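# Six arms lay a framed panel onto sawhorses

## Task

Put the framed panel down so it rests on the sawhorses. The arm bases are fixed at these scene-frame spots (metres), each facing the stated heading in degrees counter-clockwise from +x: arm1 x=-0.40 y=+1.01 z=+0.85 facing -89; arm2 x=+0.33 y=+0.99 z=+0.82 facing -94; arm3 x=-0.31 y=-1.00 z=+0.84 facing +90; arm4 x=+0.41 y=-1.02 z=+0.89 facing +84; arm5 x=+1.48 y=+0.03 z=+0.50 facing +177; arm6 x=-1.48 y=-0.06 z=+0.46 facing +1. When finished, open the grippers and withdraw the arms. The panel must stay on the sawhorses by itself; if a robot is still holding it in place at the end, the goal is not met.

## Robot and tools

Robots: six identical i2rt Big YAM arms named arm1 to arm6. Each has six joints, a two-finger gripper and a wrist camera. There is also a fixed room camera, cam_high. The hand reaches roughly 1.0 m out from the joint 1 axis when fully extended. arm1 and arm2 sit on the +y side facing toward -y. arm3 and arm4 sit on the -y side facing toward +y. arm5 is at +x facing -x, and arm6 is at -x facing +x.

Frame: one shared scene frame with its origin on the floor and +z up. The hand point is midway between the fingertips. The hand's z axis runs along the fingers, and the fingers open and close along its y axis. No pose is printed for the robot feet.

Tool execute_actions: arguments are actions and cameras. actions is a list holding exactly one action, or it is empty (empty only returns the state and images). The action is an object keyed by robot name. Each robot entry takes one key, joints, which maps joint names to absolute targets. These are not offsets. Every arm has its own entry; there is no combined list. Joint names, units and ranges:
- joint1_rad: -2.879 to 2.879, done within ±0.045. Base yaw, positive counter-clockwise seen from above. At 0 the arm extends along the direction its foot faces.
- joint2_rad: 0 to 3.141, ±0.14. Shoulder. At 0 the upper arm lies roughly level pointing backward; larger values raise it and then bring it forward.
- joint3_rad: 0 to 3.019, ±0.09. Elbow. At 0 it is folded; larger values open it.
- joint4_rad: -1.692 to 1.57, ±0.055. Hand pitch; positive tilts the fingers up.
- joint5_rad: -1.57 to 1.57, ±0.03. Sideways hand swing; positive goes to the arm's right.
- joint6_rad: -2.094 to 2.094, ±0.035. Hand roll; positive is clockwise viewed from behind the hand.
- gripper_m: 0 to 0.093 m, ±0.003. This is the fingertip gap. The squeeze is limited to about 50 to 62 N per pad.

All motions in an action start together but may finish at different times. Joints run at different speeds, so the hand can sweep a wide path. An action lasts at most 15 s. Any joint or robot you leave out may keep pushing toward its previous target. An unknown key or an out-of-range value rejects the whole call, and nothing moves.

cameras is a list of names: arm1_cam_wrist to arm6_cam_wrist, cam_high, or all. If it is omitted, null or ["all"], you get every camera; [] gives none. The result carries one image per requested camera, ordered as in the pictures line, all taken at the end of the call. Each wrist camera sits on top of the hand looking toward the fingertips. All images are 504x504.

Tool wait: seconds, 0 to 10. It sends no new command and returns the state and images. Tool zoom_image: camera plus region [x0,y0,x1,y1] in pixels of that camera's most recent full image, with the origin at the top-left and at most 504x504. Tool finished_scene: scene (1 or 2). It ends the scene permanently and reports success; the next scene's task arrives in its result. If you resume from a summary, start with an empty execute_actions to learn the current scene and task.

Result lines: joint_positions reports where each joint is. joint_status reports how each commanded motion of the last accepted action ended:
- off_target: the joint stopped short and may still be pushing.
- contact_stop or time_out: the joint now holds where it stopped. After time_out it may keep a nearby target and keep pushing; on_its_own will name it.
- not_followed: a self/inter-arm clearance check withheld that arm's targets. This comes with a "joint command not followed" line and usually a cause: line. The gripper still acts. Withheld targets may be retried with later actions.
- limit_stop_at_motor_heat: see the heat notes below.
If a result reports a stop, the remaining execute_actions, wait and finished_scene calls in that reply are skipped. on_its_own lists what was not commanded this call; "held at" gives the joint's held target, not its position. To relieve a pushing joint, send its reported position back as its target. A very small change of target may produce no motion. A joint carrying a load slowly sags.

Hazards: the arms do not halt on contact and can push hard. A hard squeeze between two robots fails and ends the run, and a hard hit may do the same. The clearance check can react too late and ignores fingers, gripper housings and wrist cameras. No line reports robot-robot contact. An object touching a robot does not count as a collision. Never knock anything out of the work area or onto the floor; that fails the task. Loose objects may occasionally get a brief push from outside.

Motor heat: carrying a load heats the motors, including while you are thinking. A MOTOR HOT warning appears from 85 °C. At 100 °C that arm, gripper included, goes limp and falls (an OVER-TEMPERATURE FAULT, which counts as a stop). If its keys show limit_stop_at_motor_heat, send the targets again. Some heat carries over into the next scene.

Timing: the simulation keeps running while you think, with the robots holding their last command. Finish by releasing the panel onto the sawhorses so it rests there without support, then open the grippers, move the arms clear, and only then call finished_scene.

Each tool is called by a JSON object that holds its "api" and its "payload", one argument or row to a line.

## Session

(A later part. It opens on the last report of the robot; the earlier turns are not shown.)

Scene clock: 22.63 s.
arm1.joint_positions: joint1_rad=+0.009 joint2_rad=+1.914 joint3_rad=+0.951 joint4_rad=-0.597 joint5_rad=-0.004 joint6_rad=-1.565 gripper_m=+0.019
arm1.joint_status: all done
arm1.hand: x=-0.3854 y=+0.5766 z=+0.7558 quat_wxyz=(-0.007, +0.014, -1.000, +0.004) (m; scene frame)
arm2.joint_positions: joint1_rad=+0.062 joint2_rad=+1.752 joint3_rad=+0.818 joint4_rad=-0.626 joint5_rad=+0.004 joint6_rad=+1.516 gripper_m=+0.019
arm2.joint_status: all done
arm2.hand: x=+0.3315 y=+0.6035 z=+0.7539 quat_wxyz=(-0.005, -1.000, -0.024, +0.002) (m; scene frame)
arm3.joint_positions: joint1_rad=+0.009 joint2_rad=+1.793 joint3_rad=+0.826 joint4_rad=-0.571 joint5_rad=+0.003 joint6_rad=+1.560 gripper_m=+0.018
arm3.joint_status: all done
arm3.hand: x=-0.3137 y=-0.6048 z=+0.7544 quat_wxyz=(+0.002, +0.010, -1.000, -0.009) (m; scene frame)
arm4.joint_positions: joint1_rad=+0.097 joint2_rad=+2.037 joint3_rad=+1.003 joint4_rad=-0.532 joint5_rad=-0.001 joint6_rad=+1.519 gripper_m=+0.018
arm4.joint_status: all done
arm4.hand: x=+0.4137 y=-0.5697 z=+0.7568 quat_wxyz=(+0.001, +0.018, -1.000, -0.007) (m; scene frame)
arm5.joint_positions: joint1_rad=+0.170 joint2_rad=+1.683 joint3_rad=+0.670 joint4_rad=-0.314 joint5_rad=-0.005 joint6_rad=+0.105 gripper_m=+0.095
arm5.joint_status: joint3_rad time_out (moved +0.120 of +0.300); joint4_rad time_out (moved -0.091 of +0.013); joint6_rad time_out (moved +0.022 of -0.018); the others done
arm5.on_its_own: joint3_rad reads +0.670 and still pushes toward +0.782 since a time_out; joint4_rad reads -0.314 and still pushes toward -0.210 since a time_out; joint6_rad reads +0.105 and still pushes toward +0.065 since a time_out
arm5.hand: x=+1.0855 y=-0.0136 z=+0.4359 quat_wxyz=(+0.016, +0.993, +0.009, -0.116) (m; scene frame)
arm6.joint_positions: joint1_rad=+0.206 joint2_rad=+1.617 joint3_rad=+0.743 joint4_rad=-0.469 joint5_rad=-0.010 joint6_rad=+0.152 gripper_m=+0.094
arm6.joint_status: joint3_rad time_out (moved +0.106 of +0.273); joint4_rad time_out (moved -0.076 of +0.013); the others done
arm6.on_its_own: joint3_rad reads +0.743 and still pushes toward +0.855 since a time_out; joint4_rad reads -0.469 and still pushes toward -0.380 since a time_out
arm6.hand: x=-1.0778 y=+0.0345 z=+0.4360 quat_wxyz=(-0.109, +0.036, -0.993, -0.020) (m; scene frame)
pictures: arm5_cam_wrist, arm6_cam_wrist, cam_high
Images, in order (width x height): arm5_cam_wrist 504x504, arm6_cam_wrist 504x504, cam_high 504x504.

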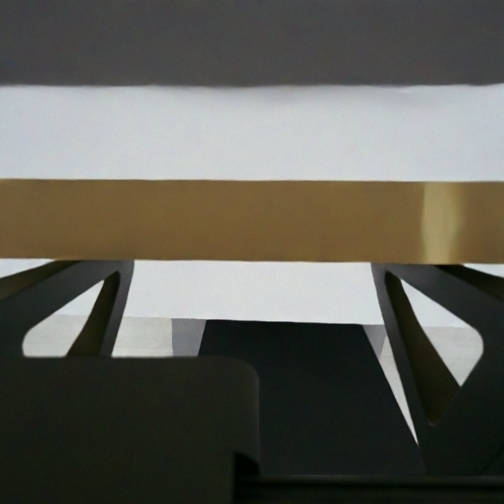

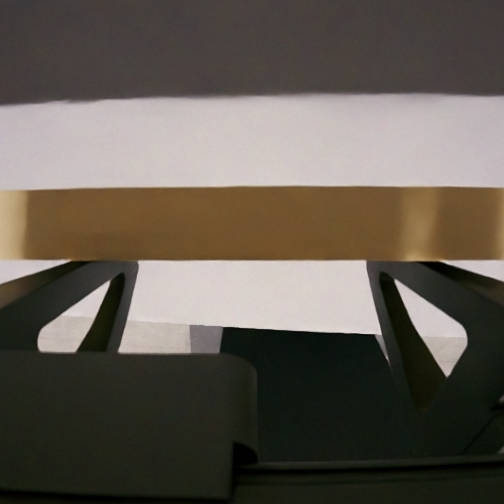

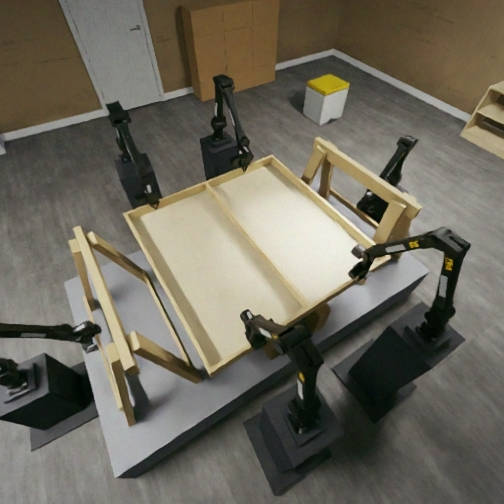

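{"api": "execute_actions", "payload": {
  "actions": [
    {"arm1":{"joints":{"joint2_rad":1.562,"joint3_rad":1.115,"joint4_rad":-1.014}},"arm2":{"joints":{"joint2_rad":1.390,"joint3_rad":1.025,"joint4_rad":-1.090}},"arm3":{"joints":{"joint2_rad":1.420,"joint3_rad":1.015,"joint4_rad":-1.038}},"arm4":{"joints":{"joint2_rad":1.667,"joint3_rad":1.115,"joint4_rad":-0.924}},"arm5":{"joints":{"joint1_rad":0.04,"joint2_rad":1.792,"joint3_rad":1.10,"joint4_rad":-0.30,"joint6_rad":-0.04}},"arm6":{"joints":{"joint1_rad":0.213,"joint2_rad":1.772,"joint3_rad":1.20,"joint4_rad":-0.464,"joint6_rad":0.17}}}
  ],
  "cameras": ["cam_high","arm5_cam_wrist","arm6_cam_wrist"]
}}

Scene clock: 25.87 s.
arm1.joint_positions: joint1_rad=+0.009 joint2_rad=+1.621 joint3_rad=+1.040 joint4_rad=-0.975 joint5_rad=-0.007 joint6_rad=-1.566 gripper_m=+0.019
arm1.joint_status: all done
arm1.hand: x=-0.3865 y=+0.5784 z=+0.9009 quat_wxyz=(-0.009, +0.014, -1.000, +0.006) (m; scene frame)
arm2.joint_positions: joint1_rad=+0.062 joint2_rad=+1.457 joint3_rad=+0.951 joint4_rad=-1.038 joint5_rad=+0.007 joint6_rad=+1.516 gripper_m=+0.019
arm2.joint_status: all done
arm2.hand: x=+0.3307 y=+0.6030 z=+0.8996 quat_wxyz=(-0.012, -1.000, -0.024, +0.004) (m; scene frame)
arm3.joint_positions: joint1_rad=+0.009 joint2_rad=+1.499 joint3_rad=+0.943 joint4_rad=-0.986 joint5_rad=+0.003 joint6_rad=+1.559 gripper_m=+0.018
arm3.joint_status: all done
arm3.hand: x=-0.3128 y=-0.6050 z=+0.8956 quat_wxyz=(+0.001, +0.010, -1.000, -0.007) (m; scene frame)
arm4.joint_positions: joint1_rad=+0.096 joint2_rad=+1.723 joint3_rad=+1.042 joint4_rad=-0.882 joint5_rad=+0.001 joint6_rad=+1.518 gripper_m=+0.018
arm4.joint_status: all done
arm4.hand: x=+0.4144 y=-0.5750 z=+0.9010 quat_wxyz=(+0.000, +0.018, -1.000, -0.009) (m; scene frame)
arm5.joint_positions: joint1_rad=+0.046 joint2_rad=+1.823 joint3_rad=+0.961 joint4_rad=-0.399 joint5_rad=-0.002 joint6_rad=-0.026 gripper_m=+0.095
arm5.joint_status: joint3_rad time_out (moved +0.291 of +0.430); joint4_rad time_out (moved -0.085 of +0.014); the others done
arm5.on_its_own: joint3_rad reads +0.961 and still pushes toward +1.073 since a time_out; joint4_rad reads -0.399 and still pushes toward -0.300 since a time_out
arm5.hand: x=+0.9697 y=+0.0354 z=+0.4549 quat_wxyz=(-0.001, +0.989, +0.013, -0.150) (m; scene frame)
arm6.joint_positions: joint1_rad=+0.219 joint2_rad=+1.805 joint3_rad=+1.089 joint4_rad=-0.550 joint5_rad=-0.006 joint6_rad=+0.198 gripper_m=+0.094
arm6.joint_status: joint3_rad time_out (moved +0.347 of +0.457); joint4_rad time_out (moved -0.080 of +0.005); the others done
arm6.on_its_own: joint3_rad reads +1.089 and still pushes toward +1.200 since a time_out; joint4_rad reads -0.550 and still pushes toward -0.464 since a time_out
arm6.hand: x=-0.9520 y=+0.0696 z=+0.4599 quat_wxyz=(-0.146, +0.020, -0.989, -0.030) (m; scene frame)
pictures: arm5_cam_wrist, arm6_cam_wrist, cam_high
Images, in order (width x height): arm5_cam_wrist 504x504, arm6_cam_wrist 504x504, cam_high 504x504.

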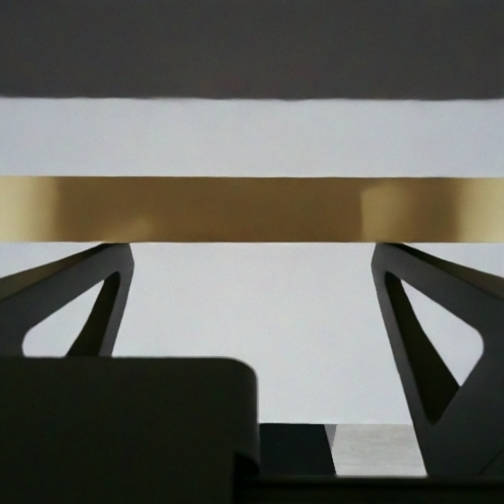

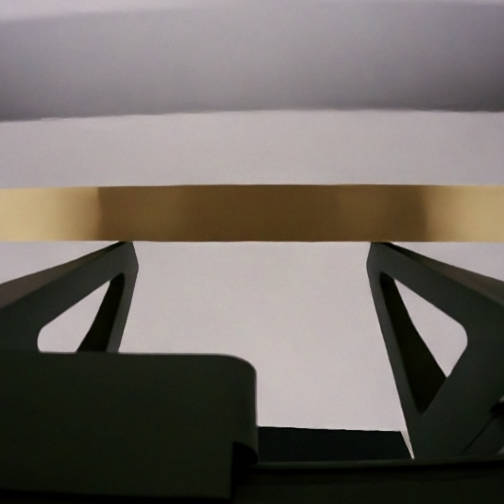

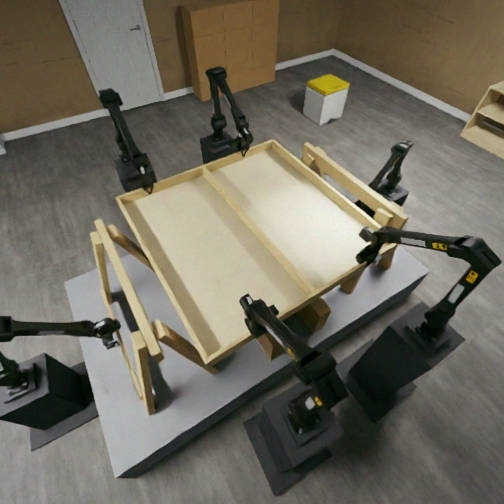

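{"api": "execute_actions", "payload": {
  "actions": [
    {"arm1":{"joints":{"joint2_rad":1.408,"joint3_rad":1.422,"joint4_rad":-1.439}},"arm2":{"joints":{"joint2_rad":1.272,"joint3_rad":1.378,"joint4_rad":-1.528}},"arm3":{"joints":{"joint2_rad":1.282,"joint3_rad":1.360,"joint4_rad":-1.478}},"arm4":{"joints":{"joint2_rad":1.468,"joint3_rad":1.372,"joint4_rad":-1.341}}}
  ],
  "cameras": ["cam_high"]
}}

Scene clock: 29.30 s.
arm1.joint_positions: joint1_rad=+0.009 joint2_rad=+1.470 joint3_rad=+1.310 joint4_rad=-1.412 joint5_rad=-0.009 joint6_rad=-1.566 gripper_m=+0.019
arm1.joint_status: joint3_rad time_out (moved +0.270 of +0.382); the others done
arm1.on_its_own: joint3_rad reads +1.310 and still pushes toward +1.422 since a time_out
arm1.hand: x=-0.3879 y=+0.5815 z=+1.0586 quat_wxyz=(-0.009, +0.014, -1.000, -0.002) (m; scene frame)
arm2.joint_positions: joint1_rad=+0.060 joint2_rad=+1.349 joint3_rad=+1.269 joint4_rad=-1.485 joint5_rad=+0.009 joint6_rad=+1.513 gripper_m=+0.019
arm2.joint_status: joint3_rad time_out (moved +0.318 of +0.427); the others done
arm2.on_its_own: joint3_rad reads +1.269 and still pushes toward +1.378 since a time_out
arm2.hand: x=+0.3296 y=+0.6026 z=+1.0546 quat_wxyz=(-0.002, -1.000, -0.025, +0.005) (m; scene frame)
arm3.joint_positions: joint1_rad=+0.009 joint2_rad=+1.363 joint3_rad=+1.243 joint4_rad=-1.442 joint5_rad=+0.000 joint6_rad=+1.558 gripper_m=+0.018
arm3.joint_status: joint3_rad time_out (moved +0.299 of +0.417); the others done
arm3.on_its_own: joint3_rad reads +1.243 and still pushes toward +1.355 since a time_out
arm3.hand: x=-0.3124 y=-0.6053 z=+1.0533 quat_wxyz=(+0.003, +0.011, -1.000, +0.004) (m; scene frame)
arm4.joint_positions: joint1_rad=+0.095 joint2_rad=+1.526 joint3_rad=+1.258 joint4_rad=-1.305 joint5_rad=+0.000 joint6_rad=+1.516 gripper_m=+0.019
arm4.joint_status: joint3_rad time_out (moved +0.216 of +0.330); the others done
arm4.on_its_own: joint3_rad reads +1.258 and still pushes toward +1.371 since a time_out
arm4.hand: x=+0.4148 y=-0.5810 z=+1.0576 quat_wxyz=(+0.001, +0.019, -1.000, -0.004) (m; scene frame)
arm5.joint_positions: joint1_rad=+0.046 joint2_rad=+1.823 joint3_rad=+0.961 joint4_rad=-0.399 joint5_rad=-0.002 joint6_rad=-0.026 gripper_m=+0.095
arm5.joint_status: not commanded
arm5.on_its_own: joint3_rad reads +0.961 and still pushes toward +1.073 since a time_out; joint4_rad reads -0.399 and still pushes toward -0.300 since a time_out
arm5.hand: x=+0.9697 y=+0.0354 z=+0.4549 quat_wxyz=(-0.001, +0.989, +0.013, -0.150) (m; scene frame)
arm6.joint_positions: joint1_rad=+0.219 joint2_rad=+1.805 joint3_rad=+1.089 joint4_rad=-0.550 joint5_rad=-0.006 joint6_rad=+0.198 gripper_m=+0.094
arm6.joint_status: not commanded
arm6.on_its_own: joint3_rad reads +1.089 and still pushes toward +1.200 since a time_out; joint4_rad reads -0.550 and still pushes toward -0.464 since a time_out
arm6.hand: x=-0.9520 y=+0.0696 z=+0.4599 quat_wxyz=(-0.146, +0.020, -0.989, -0.030) (m; scene frame)
pictures: cam_high
Images, in order (width x height): cam_high 504x504.

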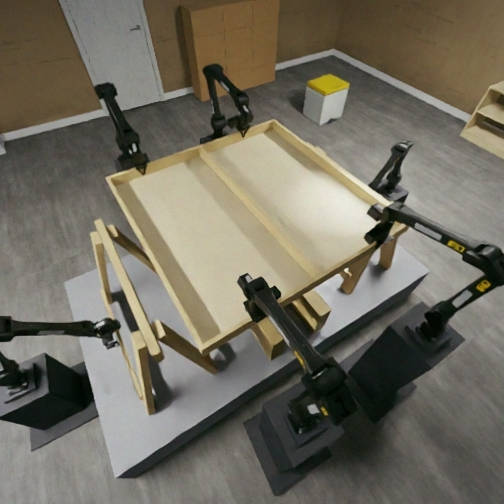

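{"api": "execute_actions", "payload": {
  "actions": [
    {"arm5":{"joints":{"joint1_rad":0.05,"joint2_rad":2.079,"joint3_rad":1.525,"joint4_rad":-0.49,"joint6_rad":-0.03}},"arm6":{"joints":{"joint1_rad":0.13,"joint2_rad":2.048,"joint3_rad":1.57,"joint4_rad":-0.62,"joint6_rad":0.13}}}
  ],
  "cameras": ["cam_high","arm5_cam_wrist","arm6_cam_wrist"]
}}

Scene clock: 32.33 s.
arm1.joint_positions: joint1_rad=+0.009 joint2_rad=+1.470 joint3_rad=+1.310 joint4_rad=-1.412 joint5_rad=-0.009 joint6_rad=-1.566 gripper_m=+0.019
arm1.joint_status: not commanded
arm1.on_its_own: joint3_rad reads +1.310 and still pushes toward +1.422 since a time_out
arm1.hand: x=-0.3879 y=+0.5815 z=+1.0586 quat_wxyz=(-0.009, +0.014, -1.000, -0.002) (m; scene frame)
arm2.joint_positions: joint1_rad=+0.060 joint2_rad=+1.349 joint3_rad=+1.269 joint4_rad=-1.485 joint5_rad=+0.009 joint6_rad=+1.513 gripper_m=+0.019
arm2.joint_status: not commanded
arm2.on_its_own: joint3_rad reads +1.269 and still pushes toward +1.378 since a time_out
arm2.hand: x=+0.3296 y=+0.6026 z=+1.0546 quat_wxyz=(-0.002, -1.000, -0.025, +0.005) (m; scene frame)
arm3.joint_positions: joint1_rad=+0.009 joint2_rad=+1.363 joint3_rad=+1.243 joint4_rad=-1.442 joint5_rad=+0.000 joint6_rad=+1.558 gripper_m=+0.018
arm3.joint_status: not commanded
arm3.on_its_own: joint3_rad reads +1.243 and still pushes toward +1.355 since a time_out
arm3.hand: x=-0.3124 y=-0.6053 z=+1.0533 quat_wxyz=(+0.003, +0.011, -1.000, +0.004) (m; scene frame)
arm4.joint_positions: joint1_rad=+0.095 joint2_rad=+1.526 joint3_rad=+1.258 joint4_rad=-1.305 joint5_rad=+0.000 joint6_rad=+1.516 gripper_m=+0.019
arm4.joint_status: not commanded
arm4.on_its_own: joint3_rad reads +1.258 and still pushes toward +1.371 since a time_out
arm4.hand: x=+0.4148 y=-0.5810 z=+1.0576 quat_wxyz=(+0.001, +0.019, -1.000, -0.004) (m; scene frame)
arm5.joint_positions: joint1_rad=+0.046 joint2_rad=+2.102 joint3_rad=+1.406 joint4_rad=-0.577 joint5_rad=+0.003 joint6_rad=-0.024 gripper_m=+0.095
arm5.joint_status: joint3_rad time_out (moved +0.446 of +0.564); joint4_rad time_out (moved -0.179 of -0.091); the others done
arm5.on_its_own: joint3_rad reads +1.406 and still pushes toward +1.519 since a time_out; joint4_rad reads -0.577 and still pushes toward -0.490 since a time_out
arm5.hand: x=+0.8379 y=+0.0364 z=+0.4401 quat_wxyz=(-0.004, +0.989, +0.011, -0.144) (m; scene frame)
arm6.joint_positions: joint1_rad=+0.152 joint2_rad=+2.053 joint3_rad=+1.465 joint4_rad=-0.696 joint5_rad=-0.013 joint6_rad=+0.121 gripper_m=+0.094
arm6.joint_status: joint3_rad time_out (moved +0.375 of +0.481); joint4_rad time_out (moved -0.146 of -0.070); the others done
arm6.on_its_own: joint3_rad reads +1.465 and still pushes toward +1.570 since a time_out; joint4_rad reads -0.696 and still pushes toward -0.620 since a time_out
arm6.hand: x=-0.8396 y=+0.0536 z=+0.4488 quat_wxyz=(-0.139, +0.025, -0.990, -0.022) (m; scene frame)
pictures: arm5_cam_wrist, arm6_cam_wrist, cam_high
Images, in order (width x height): arm5_cam_wrist 504x504, arm6_cam_wrist 504x504, cam_high 504x504.

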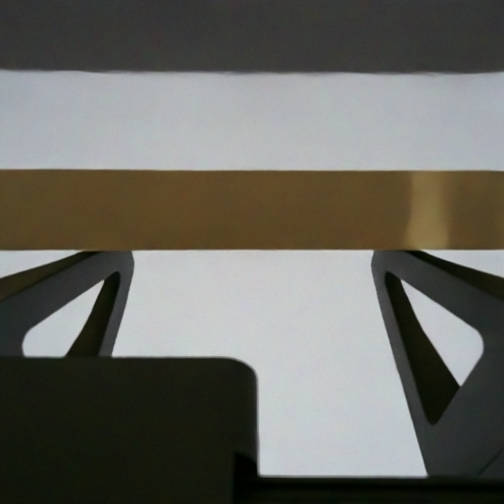

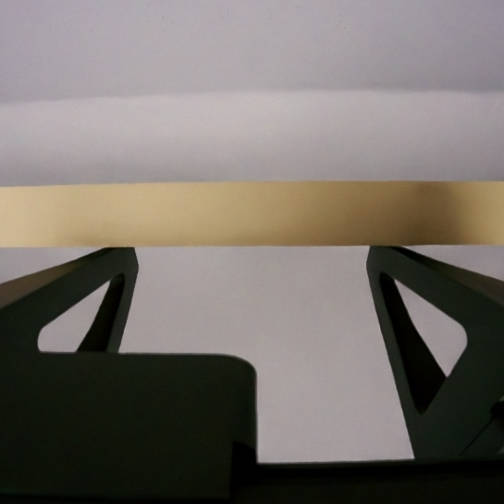

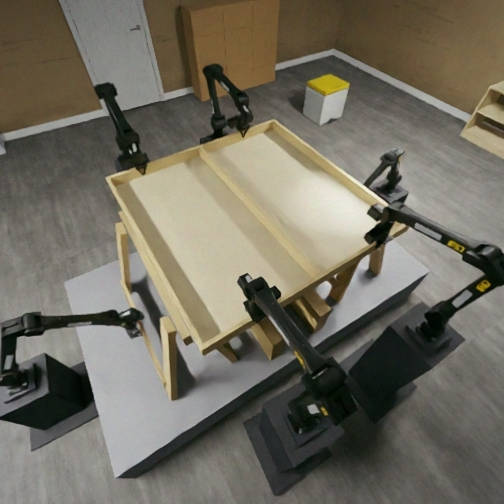

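{"api": "execute_actions", "payload": {
  "actions": [
    {"arm5":{"joints":{"joint1_rad":0.05,"joint2_rad":2.407,"joint3_rad":2.095,"joint4_rad":-0.775,"joint6_rad":-0.03}},"arm6":{"joints":{"joint1_rad":0.125,"joint2_rad":2.335,"joint3_rad":2.04,"joint4_rad":-0.855,"joint6_rad":0.115}}}
  ],
  "cameras": ["cam_high","arm5_cam_wrist","arm6_cam_wrist"]
}}

Scene clock: 35.30 s.
arm1.joint_positions: joint1_rad=+0.009 joint2_rad=+1.470 joint3_rad=+1.310 joint4_rad=-1.412 joint5_rad=-0.009 joint6_rad=-1.566 gripper_m=+0.019
arm1.joint_status: not commanded
arm1.on_its_own: joint3_rad reads +1.310 and still pushes toward +1.422 since a time_out
arm1.hand: x=-0.3879 y=+0.5815 z=+1.0586 quat_wxyz=(-0.009, +0.014, -1.000, -0.002) (m; scene frame)
arm2.joint_positions: joint1_rad=+0.060 joint2_rad=+1.349 joint3_rad=+1.269 joint4_rad=-1.485 joint5_rad=+0.009 joint6_rad=+1.513 gripper_m=+0.019
arm2.joint_status: not commanded
arm2.on_its_own: joint3_rad reads +1.269 and still pushes toward +1.378 since a time_out
arm2.hand: x=+0.3296 y=+0.6026 z=+1.0546 quat_wxyz=(-0.002, -1.000, -0.025, +0.005) (m; scene frame)
arm3.joint_positions: joint1_rad=+0.009 joint2_rad=+1.363 joint3_rad=+1.243 joint4_rad=-1.442 joint5_rad=+0.000 joint6_rad=+1.558 gripper_m=+0.018
arm3.joint_status: not commanded
arm3.on_its_own: joint3_rad reads +1.243 and still pushes toward +1.355 since a time_out
arm3.hand: x=-0.3124 y=-0.6053 z=+1.0533 quat_wxyz=(+0.003, +0.011, -1.000, +0.004) (m; scene frame)
arm4.joint_positions: joint1_rad=+0.095 joint2_rad=+1.526 joint3_rad=+1.258 joint4_rad=-1.305 joint5_rad=+0.000 joint6_rad=+1.516 gripper_m=+0.019
arm4.joint_status: not commanded
arm4.on_its_own: joint3_rad reads +1.258 and still pushes toward +1.371 since a time_out
arm4.hand: x=+0.4148 y=-0.5810 z=+1.0576 quat_wxyz=(+0.001, +0.019, -1.000, -0.004) (m; scene frame)
arm5.joint_positions: joint1_rad=+0.046 joint2_rad=+2.411 joint3_rad=+1.986 joint4_rad=-0.842 joint5_rad=+0.003 joint6_rad=-0.024 gripper_m=+0.095
arm5.joint_status: joint3_rad time_out (moved +0.580 of +0.689); joint4_rad time_out (moved -0.265 of -0.198); the others done
arm5.on_its_own: joint3_rad reads +1.986 and still pushes toward +2.095 since a time_out; joint4_rad reads -0.842 and still pushes toward -0.775 since a time_out
arm5.hand: x=+0.7048 y=+0.0365 z=+0.4370 quat_wxyz=(-0.003, +0.989, +0.011, -0.147) (m; scene frame)
arm6.joint_positions: joint1_rad=+0.145 joint2_rad=+2.326 joint3_rad=+1.940 joint4_rad=-0.928 joint5_rad=-0.006 joint6_rad=+0.113 gripper_m=+0.094
arm6.joint_status: joint3_rad time_out (moved +0.475 of +0.575); joint4_rad time_out (moved -0.232 of -0.159); the others done
arm6.on_its_own: joint3_rad reads +1.940 and still pushes toward +2.040 since a time_out; joint4_rad reads -0.928 and still pushes toward -0.855 since a time_out
arm6.hand: x=-0.7376 y=+0.0641 z=+0.4399 quat_wxyz=(-0.125, +0.025, -0.992, -0.015) (m; scene frame)
pictures: arm5_cam_wrist, arm6_cam_wrist, cam_high
Images, in order (width x height): arm5_cam_wrist 504x504, arm6_cam_wrist 504x504, cam_high 504x504.

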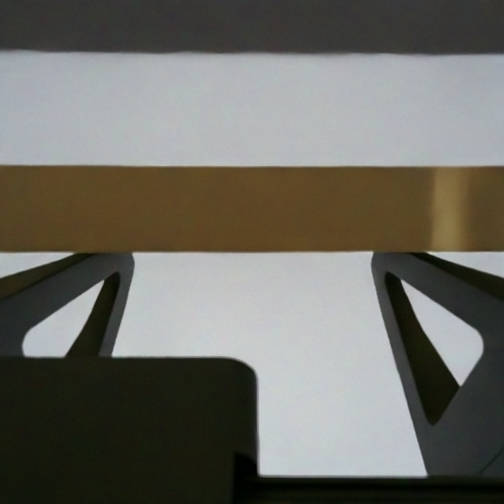

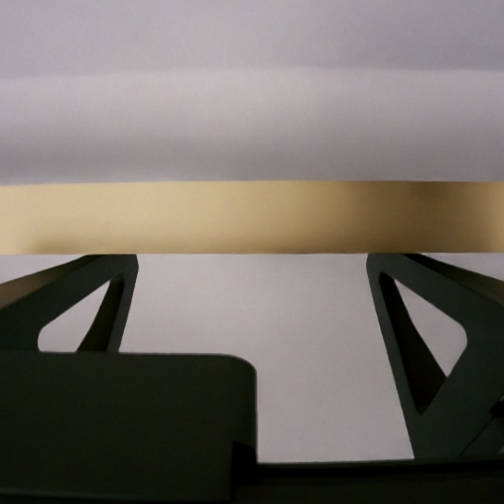

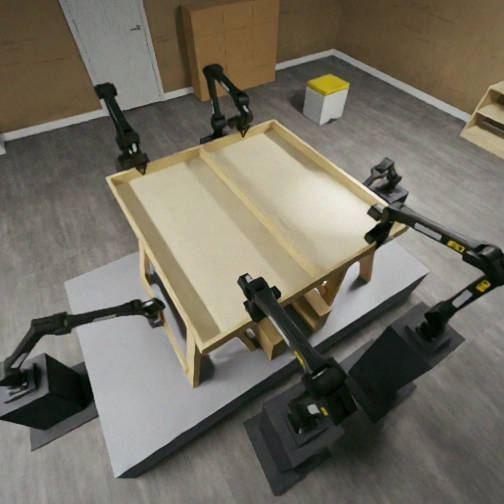

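{"api": "execute_actions", "payload": {
  "actions": [
    {"arm1":{"joints":{"joint2_rad":1.442,"joint3_rad":1.269,"joint4_rad":-1.284}},"arm2":{"joints":{"joint2_rad":1.307,"joint3_rad":1.224,"joint4_rad":-1.364}},"arm3":{"joints":{"joint2_rad":1.322,"joint3_rad":1.200,"joint4_rad":-1.324}},"arm4":{"joints":{"joint2_rad":1.511,"joint3_rad":1.229,"joint4_rad":-1.179}},"arm5":{"joints":{"joint2_rad":2.07,"joint3_rad":1.40,"joint4_rad":-0.66}},"arm6":{"joints":{"joint2_rad":2.04,"joint3_rad":1.46,"joint4_rad":-0.78}}}
  ],
  "cameras": ["cam_high"]
}}

Scene clock: 37.43 s.
arm1.joint_positions: joint1_rad=+0.009 joint2_rad=+1.485 joint3_rad=+1.223 joint4_rad=-1.304 joint5_rad=-0.007 joint6_rad=-1.566 gripper_m=+0.019
arm1.joint_status: all done
arm1.hand: x=-0.3875 y=+0.5827 z=+1.0197 quat_wxyz=(-0.009, +0.014, -1.000, +0.000) (m; scene frame)
arm2.joint_positions: joint1_rad=+0.060 joint2_rad=+1.361 joint3_rad=+1.172 joint4_rad=-1.378 joint5_rad=+0.008 joint6_rad=+1.513 gripper_m=+0.019
arm2.joint_status: all done
arm2.hand: x=+0.3298 y=+0.6042 z=+1.0135 quat_wxyz=(-0.001, -1.000, -0.025, +0.004) (m; scene frame)
arm3.joint_positions: joint1_rad=+0.009 joint2_rad=+1.381 joint3_rad=+1.161 joint4_rad=-1.333 joint5_rad=+0.001 joint6_rad=+1.558 gripper_m=+0.018
arm3.joint_status: all done
arm3.hand: x=-0.3124 y=-0.6028 z=+1.0158 quat_wxyz=(+0.002, +0.011, -1.000, -0.001) (m; scene frame)
arm4.joint_positions: joint1_rad=+0.095 joint2_rad=+1.562 joint3_rad=+1.191 joint4_rad=-1.188 joint5_rad=-0.001 joint6_rad=+1.516 gripper_m=+0.018
arm4.joint_status: all done
arm4.hand: x=+0.4149 y=-0.5762 z=+1.0181 quat_wxyz=(+0.001, +0.019, -1.000, -0.010) (m; scene frame)
arm5.joint_positions: joint1_rad=+0.046 joint2_rad=+2.075 joint3_rad=+1.389 joint4_rad=-0.664 joint5_rad=+0.003 joint6_rad=-0.024 gripper_m=+0.095
arm5.joint_status: all done
arm5.hand: x=+0.8619 y=+0.0364 z=+0.4450 quat_wxyz=(-0.003, +0.994, +0.011, -0.106) (m; scene frame)
arm6.joint_positions: joint1_rad=+0.127 joint2_rad=+2.035 joint3_rad=+1.451 joint4_rad=-0.795 joint5_rad=-0.002 joint6_rad=+0.113 gripper_m=+0.094
arm6.joint_status: all done
arm6.hand: x=-0.8637 y=+0.0318 z=+0.4490 quat_wxyz=(-0.093, +0.016, -0.995, -0.008) (m; scene frame)
pictures: cam_high
Images, in order (width x height): cam_high 504x504.

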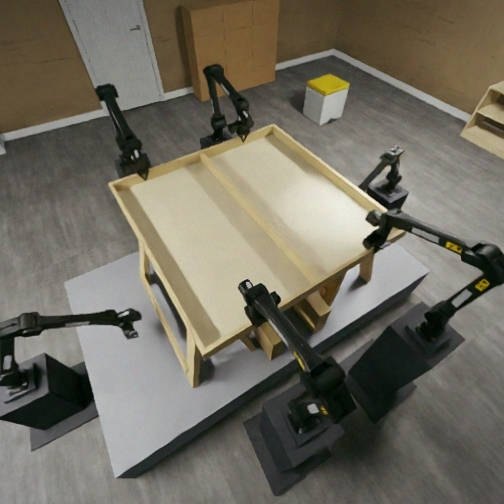

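{"api": "execute_actions", "payload": {
  "actions": [
    {"arm1":{"joints":{"joint2_rad":1.485,"joint3_rad":1.223,"joint4_rad":-1.304}},"arm2":{"joints":{"joint2_rad":1.361,"joint3_rad":1.172,"joint4_rad":-1.378}},"arm3":{"joints":{"joint2_rad":1.381,"joint3_rad":1.161,"joint4_rad":-1.333}},"arm4":{"joints":{"joint2_rad":1.562,"joint3_rad":1.191,"joint4_rad":-1.195}},"arm5":{"joints":{"joint2_rad":1.95,"joint3_rad":1.18,"joint4_rad":-0.60}},"arm6":{"joints":{"joint2_rad":1.91,"joint3_rad":1.24,"joint4_rad":-0.72}}}
  ],
  "cameras": []
}}

Scene clock: 38.97 s.
arm1.joint_positions: joint1_rad=+0.009 joint2_rad=+1.485 joint3_rad=+1.219 joint4_rad=-1.304 joint5_rad=-0.007 joint6_rad=-1.566 gripper_m=+0.019
arm1.joint_status: all done
arm1.hand: x=-0.3876 y=+0.5838 z=+1.0184 quat_wxyz=(-0.009, +0.014, -1.000, -0.001) (m; scene frame)
arm2.joint_positions: joint1_rad=+0.060 joint2_rad=+1.361 joint3_rad=+1.167 joint4_rad=-1.376 joint5_rad=+0.008 joint6_rad=+1.513 gripper_m=+0.019
arm2.joint_status: all done
arm2.hand: x=+0.3298 y=+0.6053 z=+1.0117 quat_wxyz=(+0.001, -1.000, -0.025, +0.004) (m; scene frame)
arm3.joint_positions: joint1_rad=+0.009 joint2_rad=+1.381 joint3_rad=+1.157 joint4_rad=-1.331 joint5_rad=+0.001 joint6_rad=+1.558 gripper_m=+0.018
arm3.joint_status: all done
arm3.hand: x=-0.3124 y=-0.6037 z=+1.0142 quat_wxyz=(+0.002, +0.011, -1.000, +0.000) (m; scene frame)
arm4.joint_positions: joint1_rad=+0.095 joint2_rad=+1.563 joint3_rad=+1.187 joint4_rad=-1.188 joint5_rad=-0.001 joint6_rad=+1.516 gripper_m=+0.018
arm4.joint_status: all done
arm4.hand: x=+0.4149 y=-0.5772 z=+1.0165 quat_wxyz=(+0.001, +0.019, -1.000, -0.008) (m; scene frame)
arm5.joint_positions: joint1_rad=+0.046 joint2_rad=+1.933 joint3_rad=+1.185 joint4_rad=-0.613 joint5_rad=+0.003 joint6_rad=-0.024 gripper_m=+0.095
arm5.joint_status: all done
arm5.hand: x=+0.9248 y=+0.0363 z=+0.4584 quat_wxyz=(-0.003, +0.995, +0.011, -0.100) (m; scene frame)
arm6.joint_positions: joint1_rad=+0.127 joint2_rad=+1.946 joint3_rad=+1.240 joint4_rad=-0.737 joint5_rad=-0.002 joint6_rad=+0.113 gripper_m=+0.094
arm6.joint_status: all done
arm6.hand: x=-0.9350 y=+0.0213 z=+0.4289 quat_wxyz=(-0.062, +0.016, -0.998, -0.004) (m; scene frame)
pictures: none
No camera images: the call's "cameras" was empty. Leave "cameras" out to get every camera's image.

The panel is resting on the beams: it sank only about 1.5 mm when the arms stopped supporting it. Next I release the grippers and retract.

{"api": "execute_actions", "payload": {
  "actions": [
    {"arm1":{"joints":{"gripper_m":0.06}},"arm2":{"joints":{"gripper_m":0.06}},"arm3":{"joints":{"gripper_m":0.06}},"arm4":{"joints":{"gripper_m":0.06}}}
  ],
  "cameras": []
}}

{"api": "execute_actions", "payload": {
  "actions": [
    {"arm1":{"joints":{"joint2_rad":0.75}},"arm2":{"joints":{"joint2_rad":0.62}},"arm3":{"joints":{"joint2_rad":0.64}},"arm4":{"joints":{"joint2_rad":0.82}},"arm5":{"joints":{"joint2_rad":1.45,"joint3_rad":0.75,"joint4_rad":-0.6}},"arm6":{"joints":{"joint2_rad":1.40,"joint3_rad":0.80,"joint4_rad":-0.7}}}
  ],
  "cameras": ["cam_high"]
}}

Scene clock: 39.97 s.
arm1.joint_positions: joint1_rad=+0.009 joint2_rad=+1.485 joint3_rad=+1.219 joint4_rad=-1.304 joint5_rad=-0.003 joint6_rad=-1.567 gripper_m=+0.060
arm1.joint_status: all done
arm1.hand: x=-0.3884 y=+0.5839 z=+1.0182 quat_wxyz=(-0.006, +0.015, -1.000, -0.001) (m; scene frame)
arm2.joint_positions: joint1_rad=+0.061 joint2_rad=+1.361 joint3_rad=+1.167 joint4_rad=-1.376 joint5_rad=+0.002 joint6_rad=+1.513 gripper_m=+0.060
arm2.joint_status: all done
arm2.hand: x=+0.3313 y=+0.6053 z=+1.0117 quat_wxyz=(+0.001, -1.000, -0.025, +0.001) (m; scene frame)
arm3.joint_positions: joint1_rad=+0.009 joint2_rad=+1.381 joint3_rad=+1.157 joint4_rad=-1.331 joint5_rad=+0.001 joint6_rad=+1.558 gripper_m=+0.060
arm3.joint_status: all done
arm3.hand: x=-0.3124 y=-0.6037 z=+1.0142 quat_wxyz=(+0.002, +0.011, -1.000, +0.000) (m; scene frame)
arm4.joint_positions: joint1_rad=+0.095 joint2_rad=+1.563 joint3_rad=+1.187 joint4_rad=-1.188 joint5_rad=-0.001 joint6_rad=+1.516 gripper_m=+0.060
arm4.joint_status: all done
arm4.hand: x=+0.4149 y=-0.5773 z=+1.0166 quat_wxyz=(+0.001, +0.019, -1.000, -0.008) (m; scene frame)
arm5.joint_positions: joint1_rad=+0.046 joint2_rad=+1.933 joint3_rad=+1.185 joint4_rad=-0.613 joint5_rad=+0.003 joint6_rad=-0.024 gripper_m=+0.095
arm5.joint_status: not commanded
arm5.hand: x=+0.9248 y=+0.0363 z=+0.4584 quat_wxyz=(-0.003, +0.995, +0.011, -0.100) (m; scene frame)
arm6.joint_positions: joint1_rad=+0.127 joint2_rad=+1.946 joint3_rad=+1.240 joint4_rad=-0.737 joint5_rad=-0.002 joint6_rad=+0.113 gripper_m=+0.094
arm6.joint_status: not commanded
arm6.hand: x=-0.9350 y=+0.0213 z=+0.4289 quat_wxyz=(-0.062, +0.016, -0.998, -0.004) (m; scene frame)
pictures: none
No camera images: the call's "cameras" was empty. Leave "cameras" out to get every camera's image.

Scene clock: 41.47 s.
arm1.joint_positions: joint1_rad=+0.009 joint2_rad=+0.738 joint3_rad=+1.213 joint4_rad=-1.304 joint5_rad=-0.002 joint6_rad=-1.567 gripper_m=+0.060
arm1.joint_status: all done
arm1.hand: x=-0.3956 y=+0.7153 z=+1.2805 quat_wxyz=(-0.012, +0.013, -0.932, +0.361) (m; scene frame)
arm2.joint_positions: joint1_rad=+0.061 joint2_rad=+0.614 joint3_rad=+1.167 joint4_rad=-1.376 joint5_rad=+0.002 joint6_rad=+1.513 gripper_m=+0.060
arm2.joint_status: all done
arm2.hand: x=+0.3325 y=+0.7457 z=+1.2409 quat_wxyz=(-0.364, -0.931, -0.023, +0.013) (m; scene frame)
arm3.joint_positions: joint1_rad=+0.009 joint2_rad=+0.634 joint3_rad=+1.157 joint4_rad=-1.331 joint5_rad=+0.001 joint6_rad=+1.558 gripper_m=+0.060
arm3.joint_status: all done
arm3.hand: x=-0.3099 y=-0.7358 z=+1.2545 quat_wxyz=(+0.001, +0.009, -0.931, -0.365) (m; scene frame)
arm4.joint_positions: joint1_rad=+0.095 joint2_rad=+0.814 joint3_rad=+1.187 joint4_rad=-1.189 joint5_rad=-0.001 joint6_rad=+1.516 gripper_m=+0.060
arm4.joint_status: all done
arm4.hand: x=+0.4133 y=-0.6885 z=+1.3044 quat_wxyz=(-0.013, +0.017, -0.928, -0.372) (m; scene frame)
arm5.joint_positions: joint1_rad=+0.046 joint2_rad=+1.441 joint3_rad=+0.761 joint4_rad=-0.606 joint5_rad=+0.003 joint6_rad=-0.024 gripper_m=+0.095
arm5.joint_status: all done
arm5.hand: x=+1.0684 y=+0.0362 z=+0.5383 quat_wxyz=(-0.003, +0.990, +0.011, -0.138) (m; scene frame)
arm6.joint_positions: joint1_rad=+0.127 joint2_rad=+1.407 joint3_rad=+0.802 joint4_rad=-0.711 joint5_rad=-0.002 joint6_rad=+0.113 gripper_m=+0.094
arm6.joint_status: all done
arm6.hand: x=-1.0757 y=+0.0019 z=+0.5234 quat_wxyz=(-0.125, +0.016, -0.992, -0.012) (m; scene frame)
pictures: cam_high
Images, in order (width x height): cam_high 504x504.

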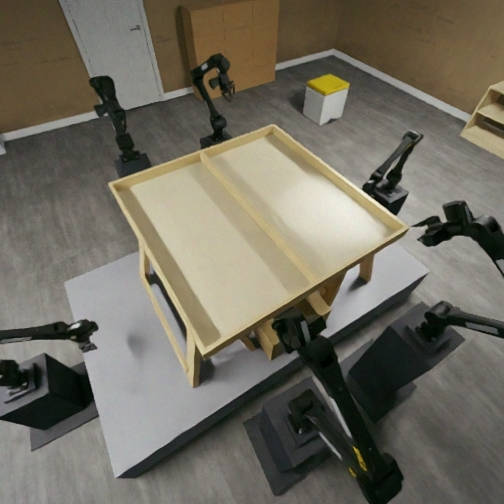

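The panel is on both sawhorses and all arms are clear.

{"api": "finished_scene", "payload": {
  "scene": 2
}}

The scene is finished: the task was done.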